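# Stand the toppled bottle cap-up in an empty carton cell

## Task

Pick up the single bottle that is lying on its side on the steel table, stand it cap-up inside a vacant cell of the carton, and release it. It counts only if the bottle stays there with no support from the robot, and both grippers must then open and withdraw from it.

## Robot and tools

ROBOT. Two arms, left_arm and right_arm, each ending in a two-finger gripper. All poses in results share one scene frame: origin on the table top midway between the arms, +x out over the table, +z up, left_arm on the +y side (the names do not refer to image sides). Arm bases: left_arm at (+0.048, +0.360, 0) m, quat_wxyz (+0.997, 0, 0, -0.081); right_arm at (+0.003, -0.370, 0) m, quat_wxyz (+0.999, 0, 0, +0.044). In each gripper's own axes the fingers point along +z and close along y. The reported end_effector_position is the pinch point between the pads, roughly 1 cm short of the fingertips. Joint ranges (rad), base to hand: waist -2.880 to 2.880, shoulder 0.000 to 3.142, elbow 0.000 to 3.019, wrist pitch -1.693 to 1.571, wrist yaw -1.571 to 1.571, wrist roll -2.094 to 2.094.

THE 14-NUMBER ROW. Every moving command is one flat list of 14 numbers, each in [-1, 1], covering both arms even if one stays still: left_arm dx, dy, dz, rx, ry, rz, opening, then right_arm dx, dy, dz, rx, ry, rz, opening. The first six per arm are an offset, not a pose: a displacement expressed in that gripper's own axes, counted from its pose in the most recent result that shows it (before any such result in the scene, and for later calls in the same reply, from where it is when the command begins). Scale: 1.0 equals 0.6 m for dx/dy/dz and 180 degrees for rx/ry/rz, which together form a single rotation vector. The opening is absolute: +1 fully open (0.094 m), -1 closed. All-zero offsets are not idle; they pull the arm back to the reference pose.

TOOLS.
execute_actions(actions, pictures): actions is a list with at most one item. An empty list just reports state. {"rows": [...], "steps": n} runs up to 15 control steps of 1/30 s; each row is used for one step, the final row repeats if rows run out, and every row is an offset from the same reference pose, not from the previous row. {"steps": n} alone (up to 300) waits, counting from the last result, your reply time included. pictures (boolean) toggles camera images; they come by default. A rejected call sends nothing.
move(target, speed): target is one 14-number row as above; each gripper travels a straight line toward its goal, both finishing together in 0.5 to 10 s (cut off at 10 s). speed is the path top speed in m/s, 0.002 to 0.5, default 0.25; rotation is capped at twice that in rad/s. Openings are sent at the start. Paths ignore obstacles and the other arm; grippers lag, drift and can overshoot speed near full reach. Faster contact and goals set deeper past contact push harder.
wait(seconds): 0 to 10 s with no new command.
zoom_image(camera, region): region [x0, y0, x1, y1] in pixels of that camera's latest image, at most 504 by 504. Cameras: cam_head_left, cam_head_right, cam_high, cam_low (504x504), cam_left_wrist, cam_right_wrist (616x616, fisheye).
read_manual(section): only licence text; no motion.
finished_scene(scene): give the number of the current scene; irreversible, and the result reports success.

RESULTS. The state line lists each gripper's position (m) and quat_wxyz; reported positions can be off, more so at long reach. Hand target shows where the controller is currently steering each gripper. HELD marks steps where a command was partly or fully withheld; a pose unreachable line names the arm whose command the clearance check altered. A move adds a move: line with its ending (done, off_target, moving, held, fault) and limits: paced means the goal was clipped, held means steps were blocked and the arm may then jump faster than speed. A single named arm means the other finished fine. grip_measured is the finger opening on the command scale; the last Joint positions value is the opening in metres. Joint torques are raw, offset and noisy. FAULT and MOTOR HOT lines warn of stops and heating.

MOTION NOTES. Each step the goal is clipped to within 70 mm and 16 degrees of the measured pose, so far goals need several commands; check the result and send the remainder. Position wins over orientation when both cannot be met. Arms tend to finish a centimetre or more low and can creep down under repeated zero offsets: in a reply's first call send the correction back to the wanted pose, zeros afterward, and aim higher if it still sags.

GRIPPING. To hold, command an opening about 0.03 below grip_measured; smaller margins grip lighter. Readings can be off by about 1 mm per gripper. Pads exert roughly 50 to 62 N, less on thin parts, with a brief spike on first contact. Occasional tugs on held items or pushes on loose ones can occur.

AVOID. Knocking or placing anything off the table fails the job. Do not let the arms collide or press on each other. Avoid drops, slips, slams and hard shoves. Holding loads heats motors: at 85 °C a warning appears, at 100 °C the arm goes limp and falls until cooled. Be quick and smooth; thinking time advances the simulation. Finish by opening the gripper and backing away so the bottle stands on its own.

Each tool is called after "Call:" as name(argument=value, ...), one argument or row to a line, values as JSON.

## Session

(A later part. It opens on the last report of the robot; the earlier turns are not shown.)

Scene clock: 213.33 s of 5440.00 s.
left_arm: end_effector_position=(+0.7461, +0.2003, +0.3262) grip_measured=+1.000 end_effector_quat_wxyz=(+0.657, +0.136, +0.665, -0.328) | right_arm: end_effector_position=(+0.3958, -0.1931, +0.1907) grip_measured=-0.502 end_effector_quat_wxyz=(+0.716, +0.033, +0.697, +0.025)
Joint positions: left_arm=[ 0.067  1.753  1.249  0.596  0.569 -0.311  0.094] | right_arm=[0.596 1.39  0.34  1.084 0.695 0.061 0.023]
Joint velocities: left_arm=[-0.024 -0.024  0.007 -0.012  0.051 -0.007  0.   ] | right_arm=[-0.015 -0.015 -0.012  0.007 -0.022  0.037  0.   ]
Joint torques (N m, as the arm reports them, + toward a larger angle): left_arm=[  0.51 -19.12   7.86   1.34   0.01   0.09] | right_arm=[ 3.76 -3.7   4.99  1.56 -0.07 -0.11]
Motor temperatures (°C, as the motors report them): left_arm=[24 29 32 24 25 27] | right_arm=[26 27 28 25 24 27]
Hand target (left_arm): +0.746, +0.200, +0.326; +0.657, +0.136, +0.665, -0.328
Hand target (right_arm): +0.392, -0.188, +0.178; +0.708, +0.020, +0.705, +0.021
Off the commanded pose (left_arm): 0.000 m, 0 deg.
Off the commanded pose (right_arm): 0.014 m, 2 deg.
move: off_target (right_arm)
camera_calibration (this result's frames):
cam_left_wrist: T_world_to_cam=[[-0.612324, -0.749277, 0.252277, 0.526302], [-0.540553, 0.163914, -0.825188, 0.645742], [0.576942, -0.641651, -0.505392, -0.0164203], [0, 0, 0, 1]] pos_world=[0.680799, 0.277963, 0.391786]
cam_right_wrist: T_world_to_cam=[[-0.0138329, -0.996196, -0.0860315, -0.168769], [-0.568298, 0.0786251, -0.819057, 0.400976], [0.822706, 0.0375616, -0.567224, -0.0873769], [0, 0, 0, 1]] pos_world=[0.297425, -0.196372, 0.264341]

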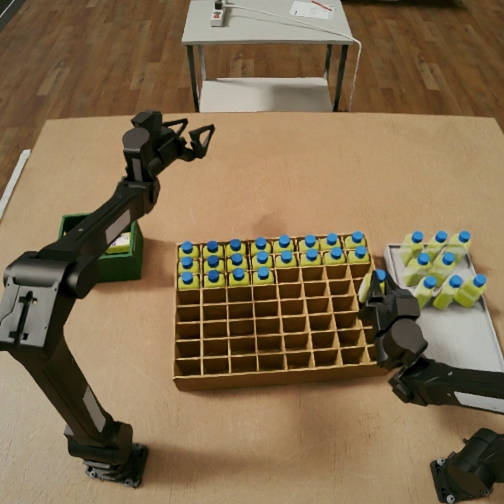

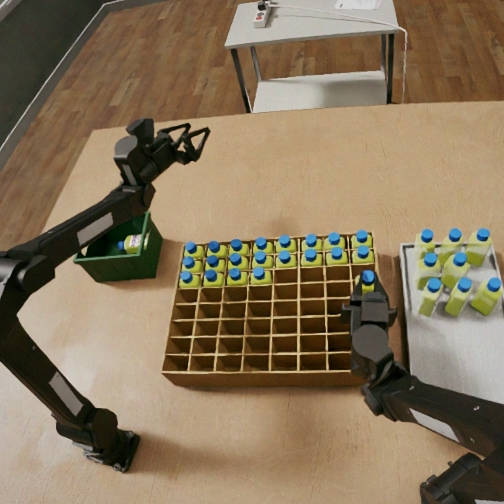

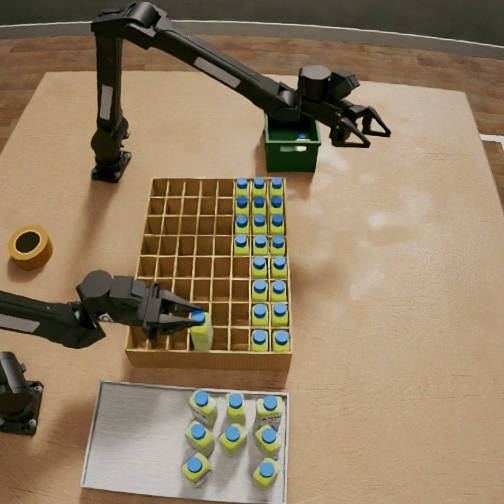

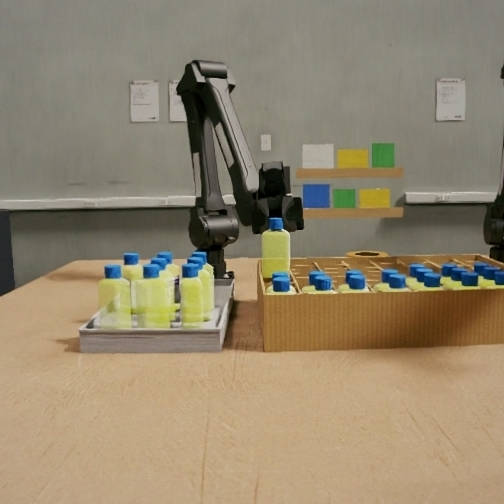

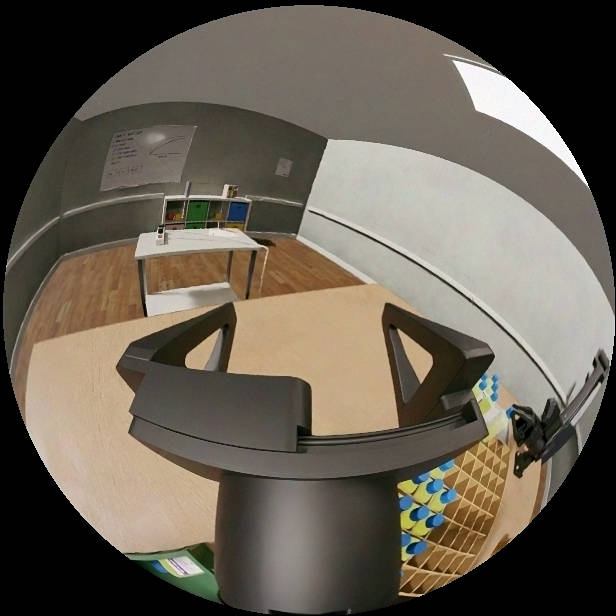

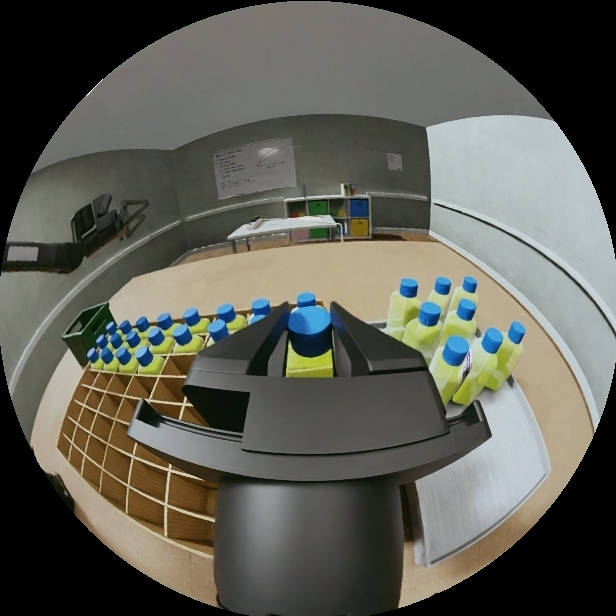

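Call:
move(
  target=[0,0,0,0,0,0,1,-0.05,0.003,0.0,0,0.008,0,-0.55],
  speed=0.06,
)

Call:
move(
  target=[0,0,0,0,0,0,1,-0.01,0.003,0.135,0,0,0,-0.55],
  speed=0.08,
)

Call:
zoom_image(
  camera="cam_high",
  region=[190,280,290,370],
)

Scene clock: 220.03 s of 5440.00 s.
left_arm: end_effector_position=(+0.7461, +0.2003, +0.3262) grip_measured=+1.000 end_effector_quat_wxyz=(+0.657, +0.136, +0.665, -0.328) | right_arm: end_effector_position=(+0.3884, -0.1982, +0.2008) grip_measured=-0.502 end_effector_quat_wxyz=(+0.695, +0.024, +0.718, +0.018)
Joint positions: left_arm=[ 0.067  1.753  1.249  0.596  0.569 -0.311  0.094] | right_arm=[0.596 1.248 0.34  0.865 0.69  0.087 0.023]
Joint velocities: left_arm=[-0.015 -0.024  0.007 -0.007 -0.007  0.022  0.   ] | right_arm=[ 0.015 -0.015  0.002 -0.027 -0.022 -0.081  0.   ]
Joint torques (N m, as the arm reports them, + toward a larger angle): left_arm=[  0.6  -18.81   7.84   1.41   0.     0.08] | right_arm=[ 2.62 -6.25  8.87  1.37  0.11 -0.09]
Motor temperatures (°C, as the motors report them): left_arm=[24 29 32 24 25 27] | right_arm=[26 26 28 25 24 27]
Hand target (left_arm): +0.746, +0.200, +0.326; +0.657, +0.136, +0.665, -0.328
Hand target (right_arm): +0.394, -0.194, +0.221; +0.707, +0.033, +0.706, +0.026
Off the commanded pose (left_arm): 0.000 m, 0 deg.
Off the commanded pose (right_arm): 0.021 m, 2 deg.
After step 90, 2.90 s passed at rest.
move: off_target (right_arm)
camera_calibration (this result's frames):
cam_left_wrist: T_world_to_cam=[[-0.612324, -0.749277, 0.252277, 0.526302], [-0.540553, 0.163914, -0.825188, 0.645742], [0.576942, -0.641651, -0.505392, -0.0164203], [0, 0, 0, 1]] pos_world=[0.680799, 0.277963, 0.391786]
cam_right_wrist: T_world_to_cam=[[-0.0130396, -0.997968, -0.0623738, -0.17847], [-0.616668, 0.0571299, -0.785147, 0.413191], [0.787115, 0.028226, -0.61616, -0.053594], [0, 0, 0, 1]] pos_world=[0.294659, -0.2002, 0.280261]

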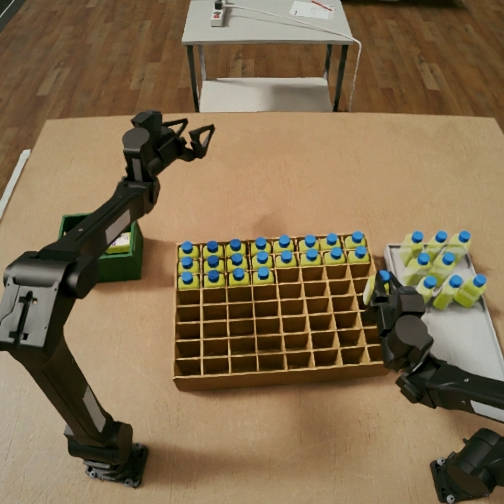

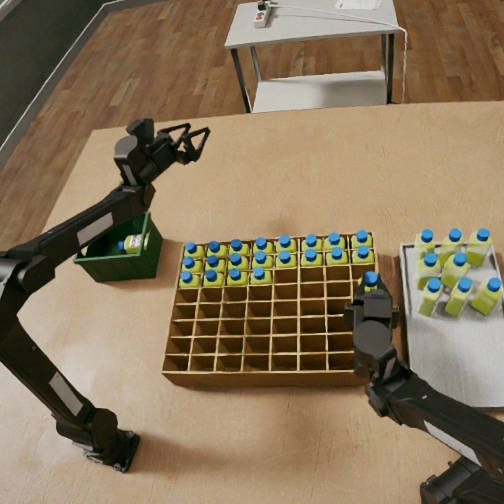

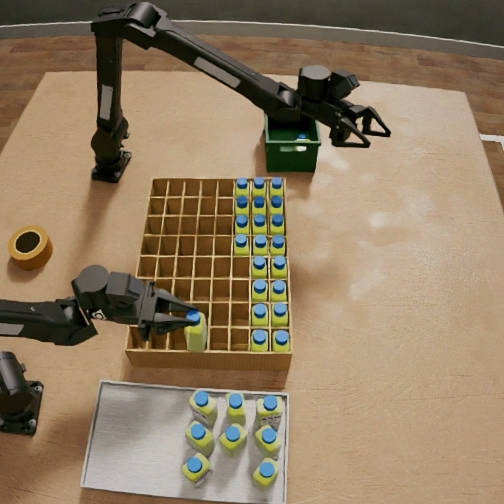

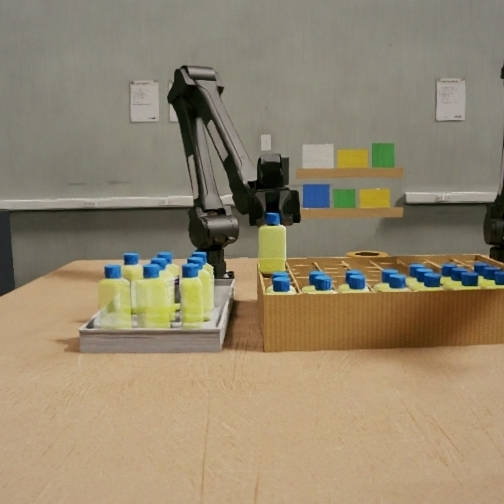

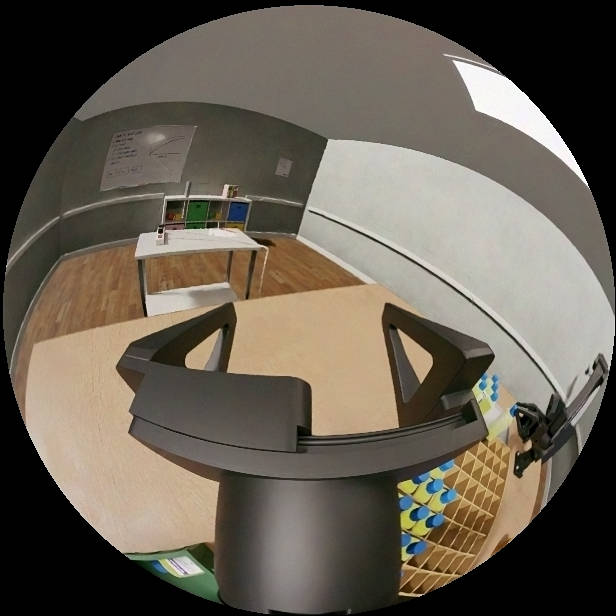

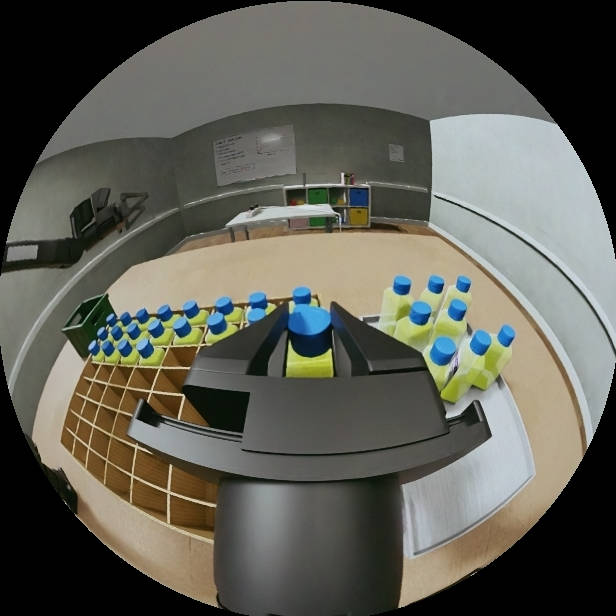

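Scene clock: 221.40 s of 5440.00 s.
left_arm: end_effector_position=(+0.7461, +0.2003, +0.3262) grip_measured=+1.000 end_effector_quat_wxyz=(+0.657, +0.136, +0.665, -0.328) | right_arm: end_effector_position=(+0.4496, -0.1938, +0.1851) grip_measured=-0.502 end_effector_quat_wxyz=(+0.680, +0.009, +0.732, +0.023)
Joint positions: left_arm=[ 0.067  1.753  1.249  0.596  0.569 -0.311  0.094] | right_arm=[0.475 1.413 0.461 0.866 0.538 0.089 0.023]
Joint velocities: left_arm=[-0.005 -0.015 -0.017  0.002 -0.022 -0.007  0.   ] | right_arm=[-0.005 -0.005 -0.002 -0.007 -0.037  0.11   0.   ]
Joint torques (N m, as the arm reports them, + toward a larger angle): left_arm=[  0.64 -19.22   7.76   1.41   0.04   0.08] | right_arm=[ 0.05 -6.52 10.03  1.33  0.14 -0.1 ]
Motor temperatures (°C, as the motors report them): left_arm=[24 29 32 24 25 27] | right_arm=[26 26 28 25 24 27]
Hand target (left_arm): +0.746, +0.200, +0.326; +0.657, +0.136, +0.665, -0.328
Hand target (right_arm): +0.468, -0.198, +0.204; +0.694, +0.024, +0.719, +0.019
Off the commanded pose (left_arm): 0.000 m, 0 deg.
Off the commanded pose (right_arm): 0.028 m, 3 deg.
move: off_target (right_arm)
camera_calibration (this result's frames):
cam_left_wrist: T_world_to_cam=[[-0.612324, -0.749277, 0.252277, 0.526302], [-0.540553, 0.163914, -0.825188, 0.645742], [0.576942, -0.641651, -0.505392, -0.0164203], [0, 0, 0, 1]] pos_world=[0.680799, 0.277963, 0.391786]
cam_right_wrist: T_world_to_cam=[[0.0144824, -0.99875, -0.0478389, -0.189527], [-0.648598, 0.0270292, -0.760651, 0.442272], [0.760993, 0.0420443, -0.647396, -0.0913151], [0, 0, 0, 1]] pos_world=[0.359092, -0.197405, 0.268231]

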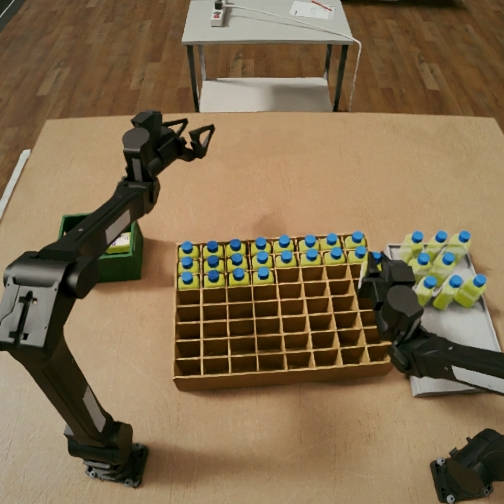

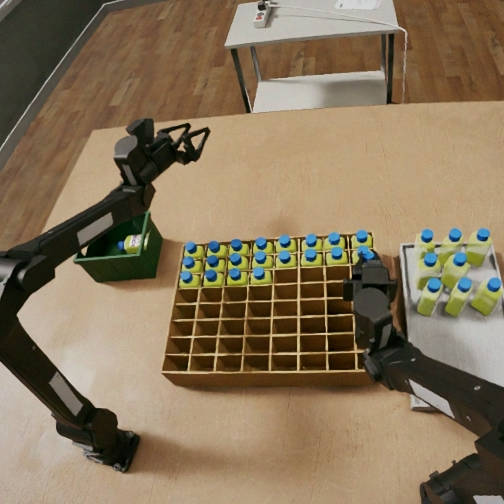

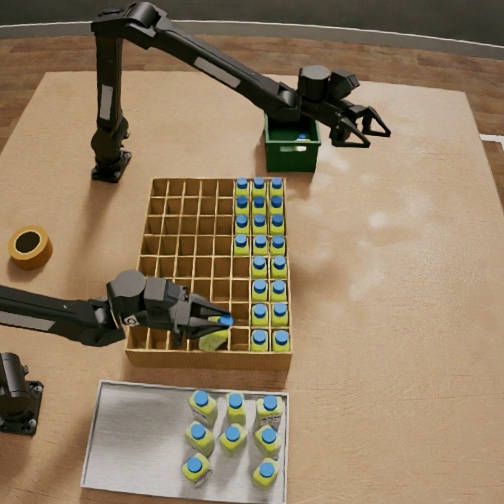

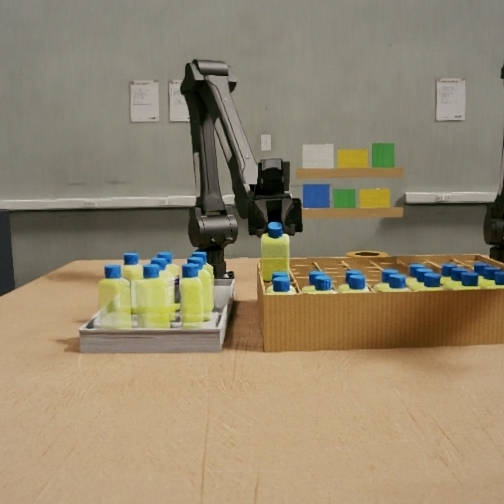

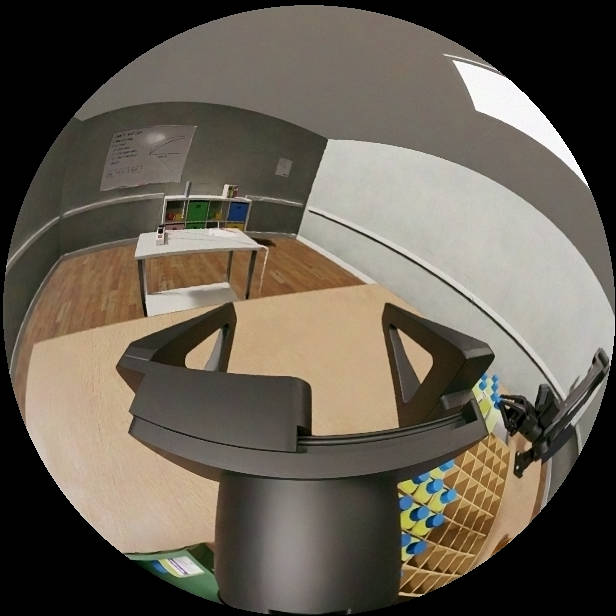

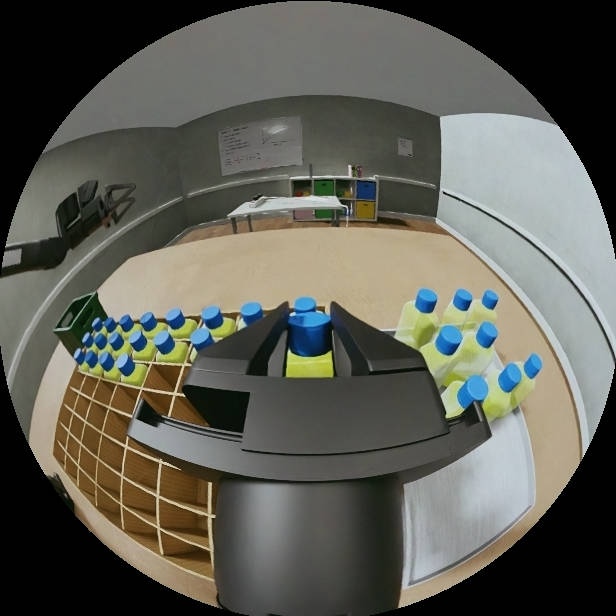

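Region (190, 280, 290, 370) of cam_high's 504x504 image, scaled by 5.040, with more detail than that image has; it fills the top 454 rows of this view, and the rest is white.

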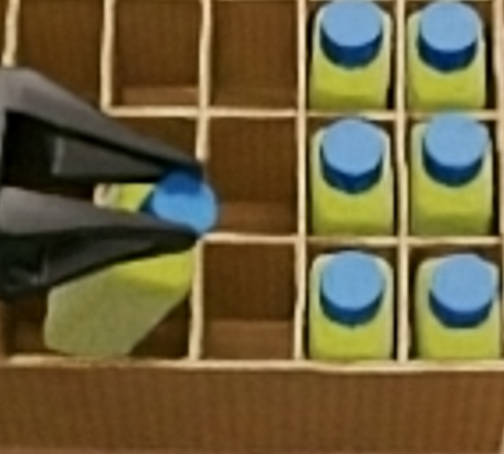

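Call:
move(
  target=[0,0,0,0,0,0,1,-0.015,0.003,-0.08,0,-0.02,0.01,-0.55],
  speed=0.04,
)

Call:
zoom_image(
  camera="cam_high",
  region=[150,280,250,370],
)

Call:
zoom_image(
  camera="cam_low",
  region=[230,190,330,300],
)

Scene clock: 227.43 s of 5440.00 s.
left_arm: end_effector_position=(+0.7461, +0.2003, +0.3262) grip_measured=+1.000 end_effector_quat_wxyz=(+0.657, +0.136, +0.665, -0.328) | right_arm: end_effector_position=(+0.4071, -0.1969, +0.1839) grip_measured=-0.502 end_effector_quat_wxyz=(+0.690, +0.018, +0.723, +0.023)
Joint positions: left_arm=[ 0.067  1.753  1.249  0.596  0.569 -0.311  0.094] | right_arm=[0.552 1.349 0.362 0.93  0.631 0.092 0.023]
Joint velocities: left_arm=[-0.005 -0.015 -0.017  0.012 -0.051 -0.007  0.   ] | right_arm=[ 0.015 -0.015  0.012 -0.017  0.007 -0.081 -0.001]
Joint torques (N m, as the arm reports them, + toward a larger angle): left_arm=[  0.72 -19.2    7.86   1.39   0.01   0.08] | right_arm=[ 3.69 -7.64  5.63  2.19  0.16 -0.13]
Motor temperatures (°C, as the motors report them): left_arm=[24 29 32 24 25 27] | right_arm=[26 27 28 25 24 27]
Hand target (left_arm): +0.746, +0.200, +0.326; +0.657, +0.136, +0.665, -0.328
Hand target (right_arm): +0.402, -0.194, +0.197; +0.703, +0.020, +0.710, +0.033
Off the commanded pose (left_arm): 0.000 m, 0 deg.
Off the commanded pose (right_arm): 0.015 m, 2 deg.
After step 90, 1.53 s passed at rest.
move: off_target (right_arm)
camera_calibration (this result's frames):
cam_left_wrist: T_world_to_cam=[[-0.612324, -0.749277, 0.252277, 0.526302], [-0.540553, 0.163914, -0.825188, 0.645742], [0.576942, -0.641651, -0.505392, -0.0164203], [0, 0, 0, 1]] pos_world=[0.680799, 0.277963, 0.391786]
cam_right_wrist: T_world_to_cam=[[0.000793823, -0.998136, -0.0610168, -0.183908], [-0.62708, 0.0470324, -0.777533, 0.41224], [0.778954, 0.0388796, -0.625874, -0.071542], [0, 0, 0, 1]] pos_world=[0.314382, -0.200172, 0.264533]

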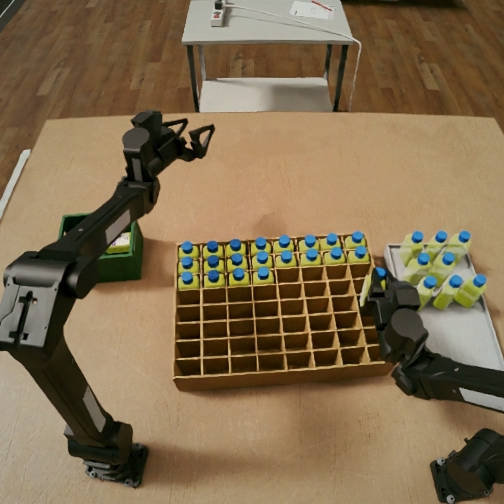

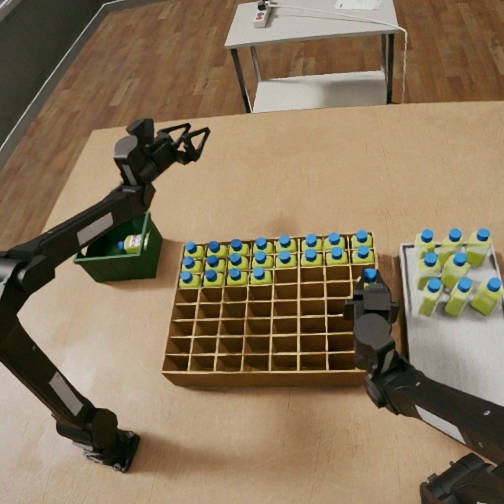

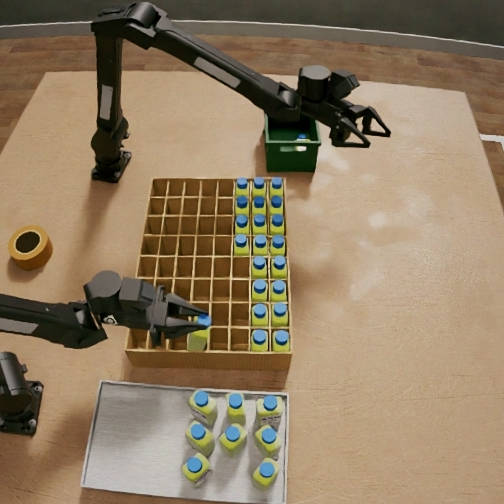

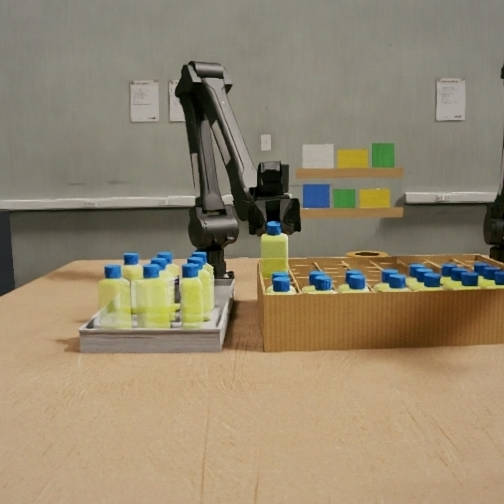

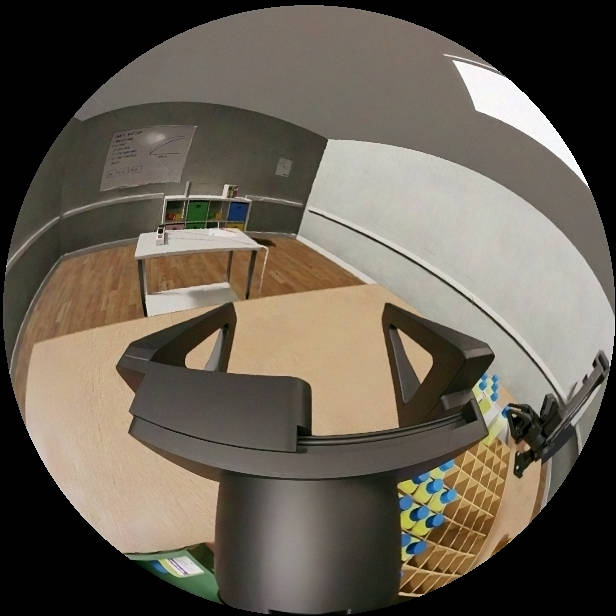

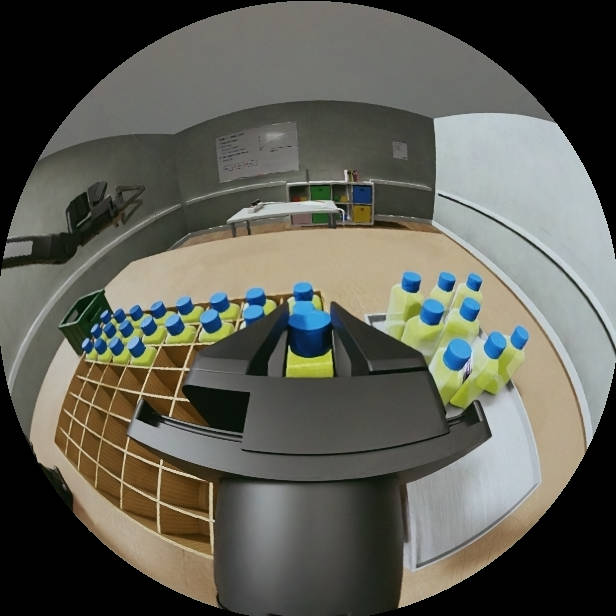

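Region (150, 280, 250, 370) of cam_high's 504x504 image, scaled by 5.040, with more detail than that image has; it fills the top 454 rows of this view, and the rest is white.

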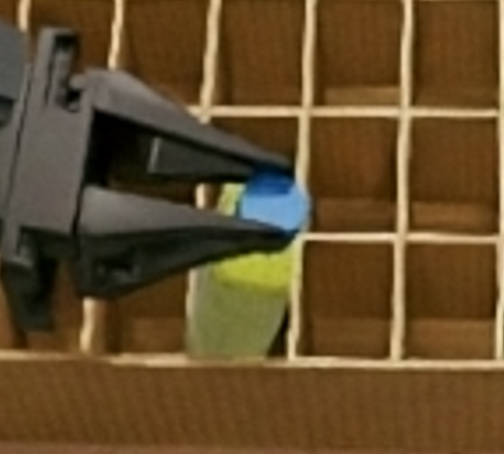

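Region (230, 190, 330, 300) of cam_low's 504x504 image, scaled by 4.582, with more detail than that image has; it fills the left 458 columns of this view, and the rest is white.

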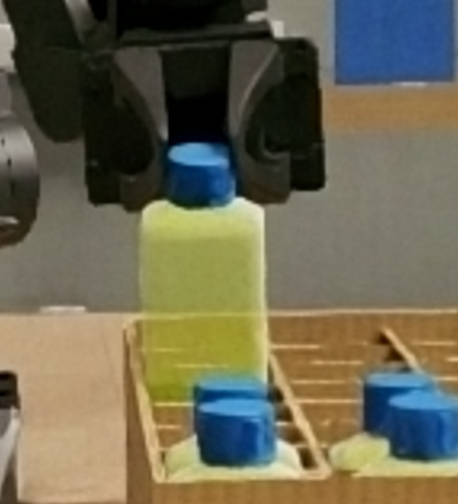

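Call:
move(
  target=[0,0,0,0,0,0,1,0.0,0.014,0.0,0,-0.05,0.005,-0.55],
  speed=0.03,
)

Call:
zoom_image(
  camera="cam_high",
  region=[150,280,250,370],
)

Call:
zoom_image(
  camera="cam_low",
  region=[230,190,330,300],
)

Scene clock: 233.50 s of 5440.00 s.
left_arm: end_effector_position=(+0.7461, +0.2003, +0.3262) grip_measured=+1.000 end_effector_quat_wxyz=(+0.657, +0.136, +0.665, -0.328) | right_arm: end_effector_position=(+0.4089, -0.1950, +0.1819) grip_measured=-0.502 end_effector_quat_wxyz=(+0.739, +0.027, +0.672, +0.019)
Joint positions: left_arm=[ 0.067  1.753  1.249  0.596  0.569 -0.311  0.094] | right_arm=[ 0.563  1.539  0.352  1.307  0.662 -0.008  0.023]
Joint velocities: left_arm=[-0.005 -0.005 -0.017 -0.022 -0.007  0.022  0.   ] | right_arm=[ 0.005 -0.005 -0.012 -0.007 -0.022  0.081  0.   ]
Joint torques (N m, as the arm reports them, + toward a larger angle): left_arm=[  0.34 -19.25   7.87   1.44   0.     0.05] | right_arm=[ 3.5  -5.91  4.9   2.29 -0.09 -0.05]
Motor temperatures (°C, as the motors report them): left_arm=[24 29 32 24 25 27] | right_arm=[26 27 28 25 24 27]
Hand target (left_arm): +0.746, +0.200, +0.326; +0.657, +0.136, +0.665, -0.328
Hand target (right_arm): +0.407, -0.188, +0.184; +0.745, +0.025, +0.667, +0.027
Off the commanded pose (left_arm): 0.000 m, 0 deg.
Off the commanded pose (right_arm): 0.007 m, 1 deg.
After step 90, 0.20 s passed at rest.
move: done
camera_calibration (this result's frames):
cam_left_wrist: T_world_to_cam=[[-0.612324, -0.749277, 0.252277, 0.526302], [-0.540553, 0.163914, -0.825188, 0.645742], [0.576942, -0.641651, -0.505392, -0.0164203], [0, 0, 0, 1]] pos_world=[0.680799, 0.277963, 0.391786]
cam_right_wrist: T_world_to_cam=[[-0.0123552, -0.997509, -0.0694455, -0.175089], [-0.510905, 0.0659984, -0.8571, 0.382308], [0.859549, 0.0248903, -0.510447, -0.130911], [0, 0, 0, 1]] pos_world=[0.305684, -0.196626, 0.248694]

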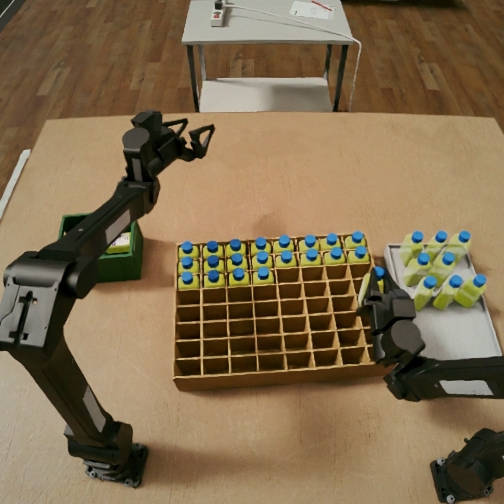

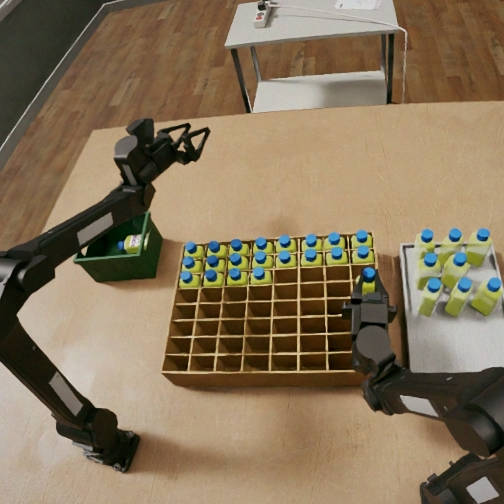

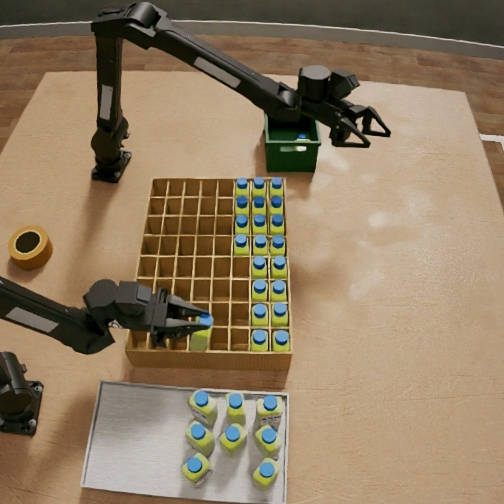

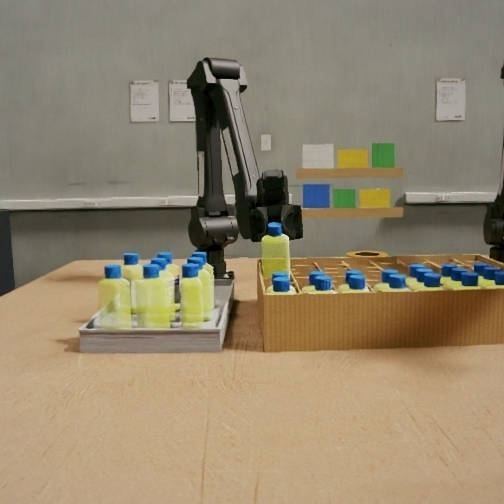

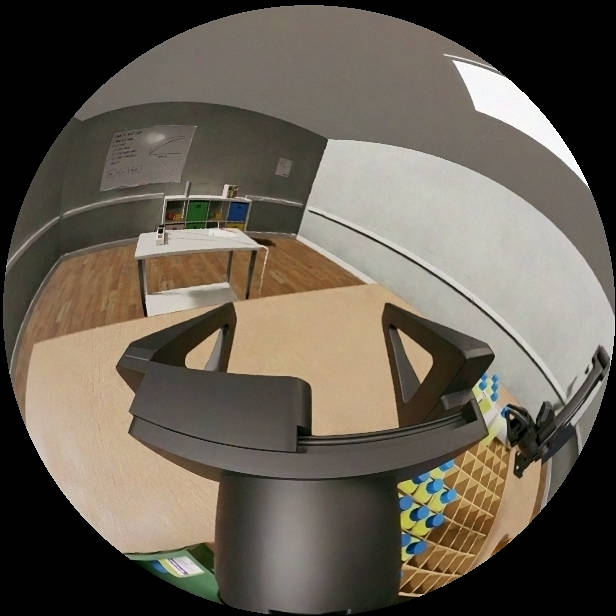

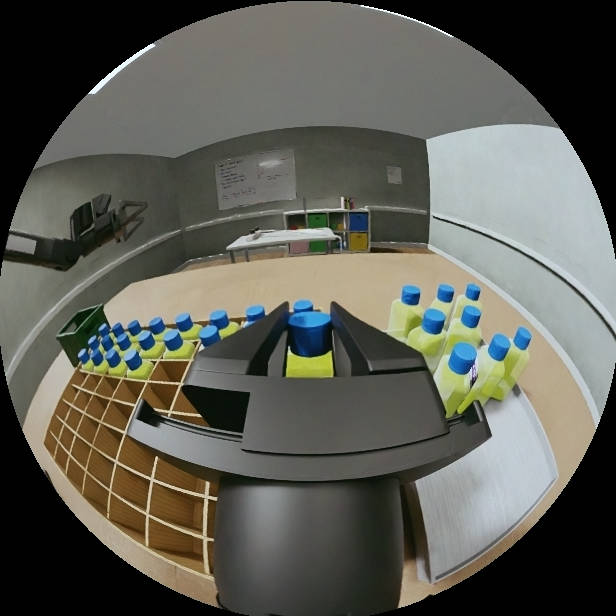

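Region (150, 280, 250, 370) of cam_high's 504x504 image, scaled by 5.040, with more detail than that image has; it fills the top 454 rows of this view, and the rest is white.

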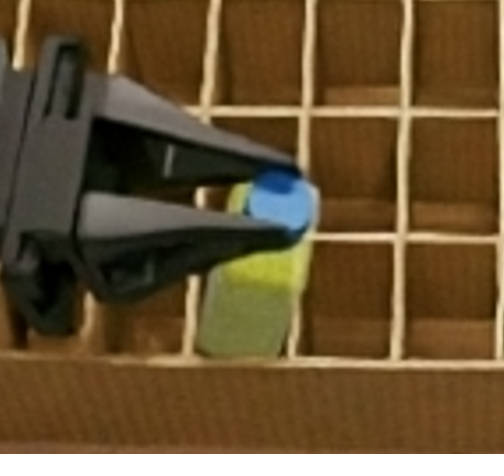

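Region (230, 190, 330, 300) of cam_low's 504x504 image, scaled by 4.582, with more detail than that image has; it fills the left 458 columns of this view, and the rest is white.

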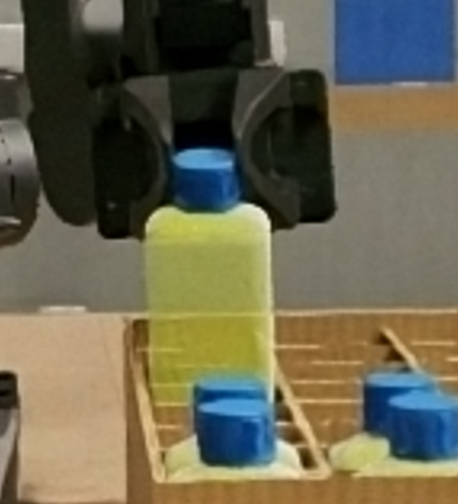

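Call:
move(
  target=[0,0,0,0,0,0,1,0.04,0.01,0.0,0,0,0,-0.55],
  speed=0.03,
)

Call:
zoom_image(
  camera="cam_high",
  region=[150,280,250,370],
)

Call:
zoom_image(
  camera="cam_low",
  region=[230,190,330,300],
)

Scene clock: 237.67 s of 5440.00 s.
left_arm: end_effector_position=(+0.7461, +0.2003, +0.3262) grip_measured=+1.000 end_effector_quat_wxyz=(+0.657, +0.136, +0.665, -0.328) | right_arm: end_effector_position=(+0.4097, -0.1962, +0.1677) grip_measured=-0.502 end_effector_quat_wxyz=(+0.744, +0.035, +0.667, +0.019)
Joint positions: left_arm=[ 0.067  1.753  1.249  0.596  0.569 -0.311  0.094] | right_arm=[ 0.563  1.629  0.352  1.416  0.673 -0.008  0.023]
Joint velocities: left_arm=[-0.005 -0.005  0.017 -0.022 -0.022 -0.022  0.   ] | right_arm=[ 0.015 -0.015  0.002  0.012 -0.007 -0.007  0.   ]
Joint torques (N m, as the arm reports them, + toward a larger angle): left_arm=[  0.59 -19.38   7.86   1.38   0.     0.07] | right_arm=[ 3.54 -4.76  4.74  1.37  0.03 -0.04]
Motor temperatures (°C, as the motors report them): left_arm=[24 29 32 24 25 27] | right_arm=[26 27 28 25 24 27]
Hand target (left_arm): +0.746, +0.200, +0.326; +0.657, +0.136, +0.665, -0.328
Hand target (right_arm): +0.411, -0.188, +0.159; +0.740, +0.027, +0.672, +0.019
Off the commanded pose (left_arm): 0.000 m, 0 deg.
Off the commanded pose (right_arm): 0.013 m, 1 deg.
After step 90, 0.10 s passed at rest.
move: off_target (right_arm)
camera_calibration (this result's frames):
cam_left_wrist: T_world_to_cam=[[-0.612324, -0.749277, 0.252277, 0.526302], [-0.540553, 0.163914, -0.825188, 0.645742], [0.576942, -0.641651, -0.505392, -0.0164203], [0, 0, 0, 1]] pos_world=[0.680799, 0.277963, 0.391786]
cam_right_wrist: T_world_to_cam=[[-0.0222896, -0.996418, -0.0815762, -0.170997], [-0.497781, 0.0818241, -0.863435, 0.369423], [0.867017, 0.0213615, -0.497821, -0.144707], [0, 0, 0, 1]] pos_world=[0.305543, -0.197521, 0.232985]

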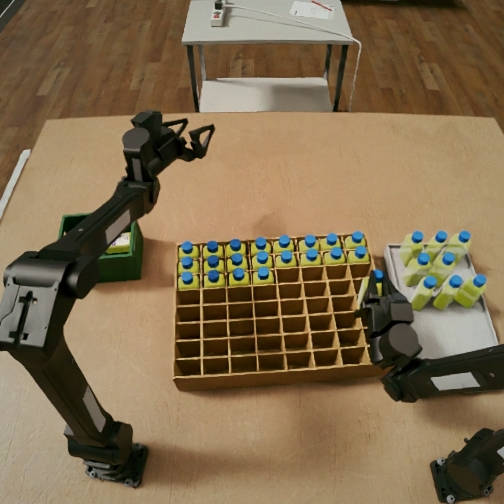

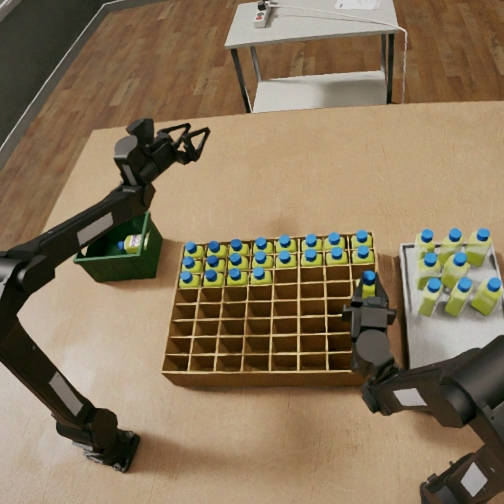

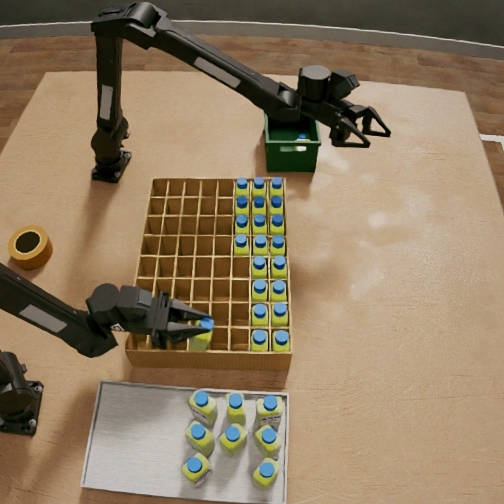

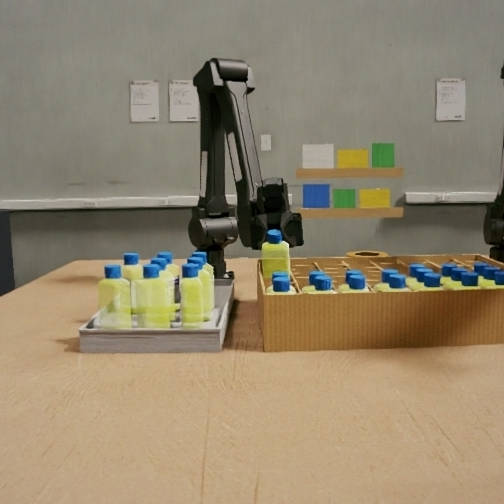

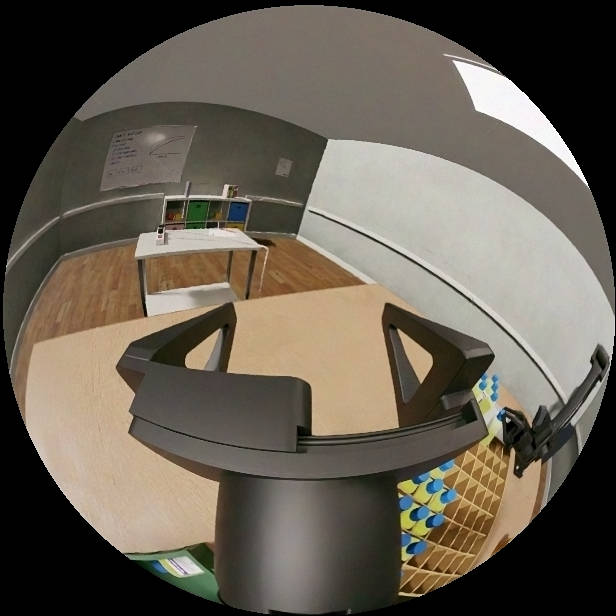

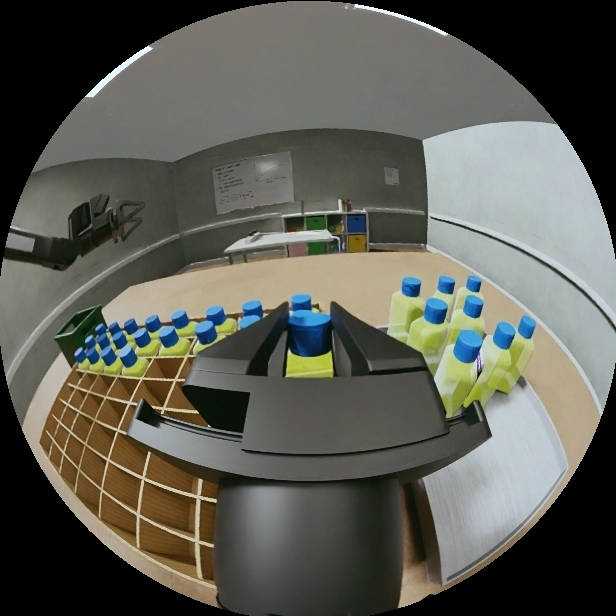

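Region (150, 280, 250, 370) of cam_high's 504x504 image, scaled by 5.040, with more detail than that image has; it fills the top 454 rows of this view, and the rest is white.

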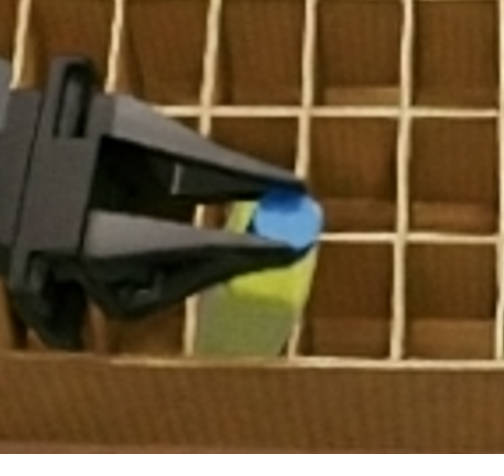

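Region (230, 190, 330, 300) of cam_low's 504x504 image, scaled by 4.582, with more detail than that image has; it fills the left 458 columns of this view, and the rest is white.

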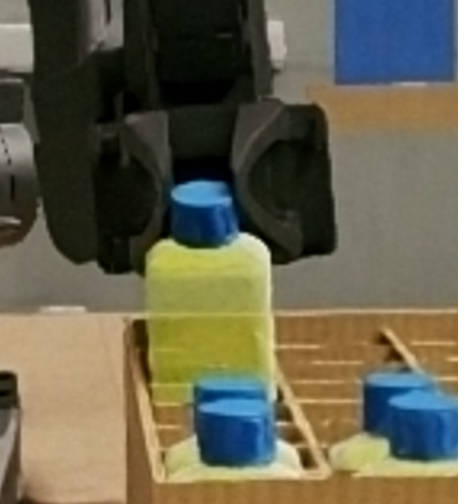

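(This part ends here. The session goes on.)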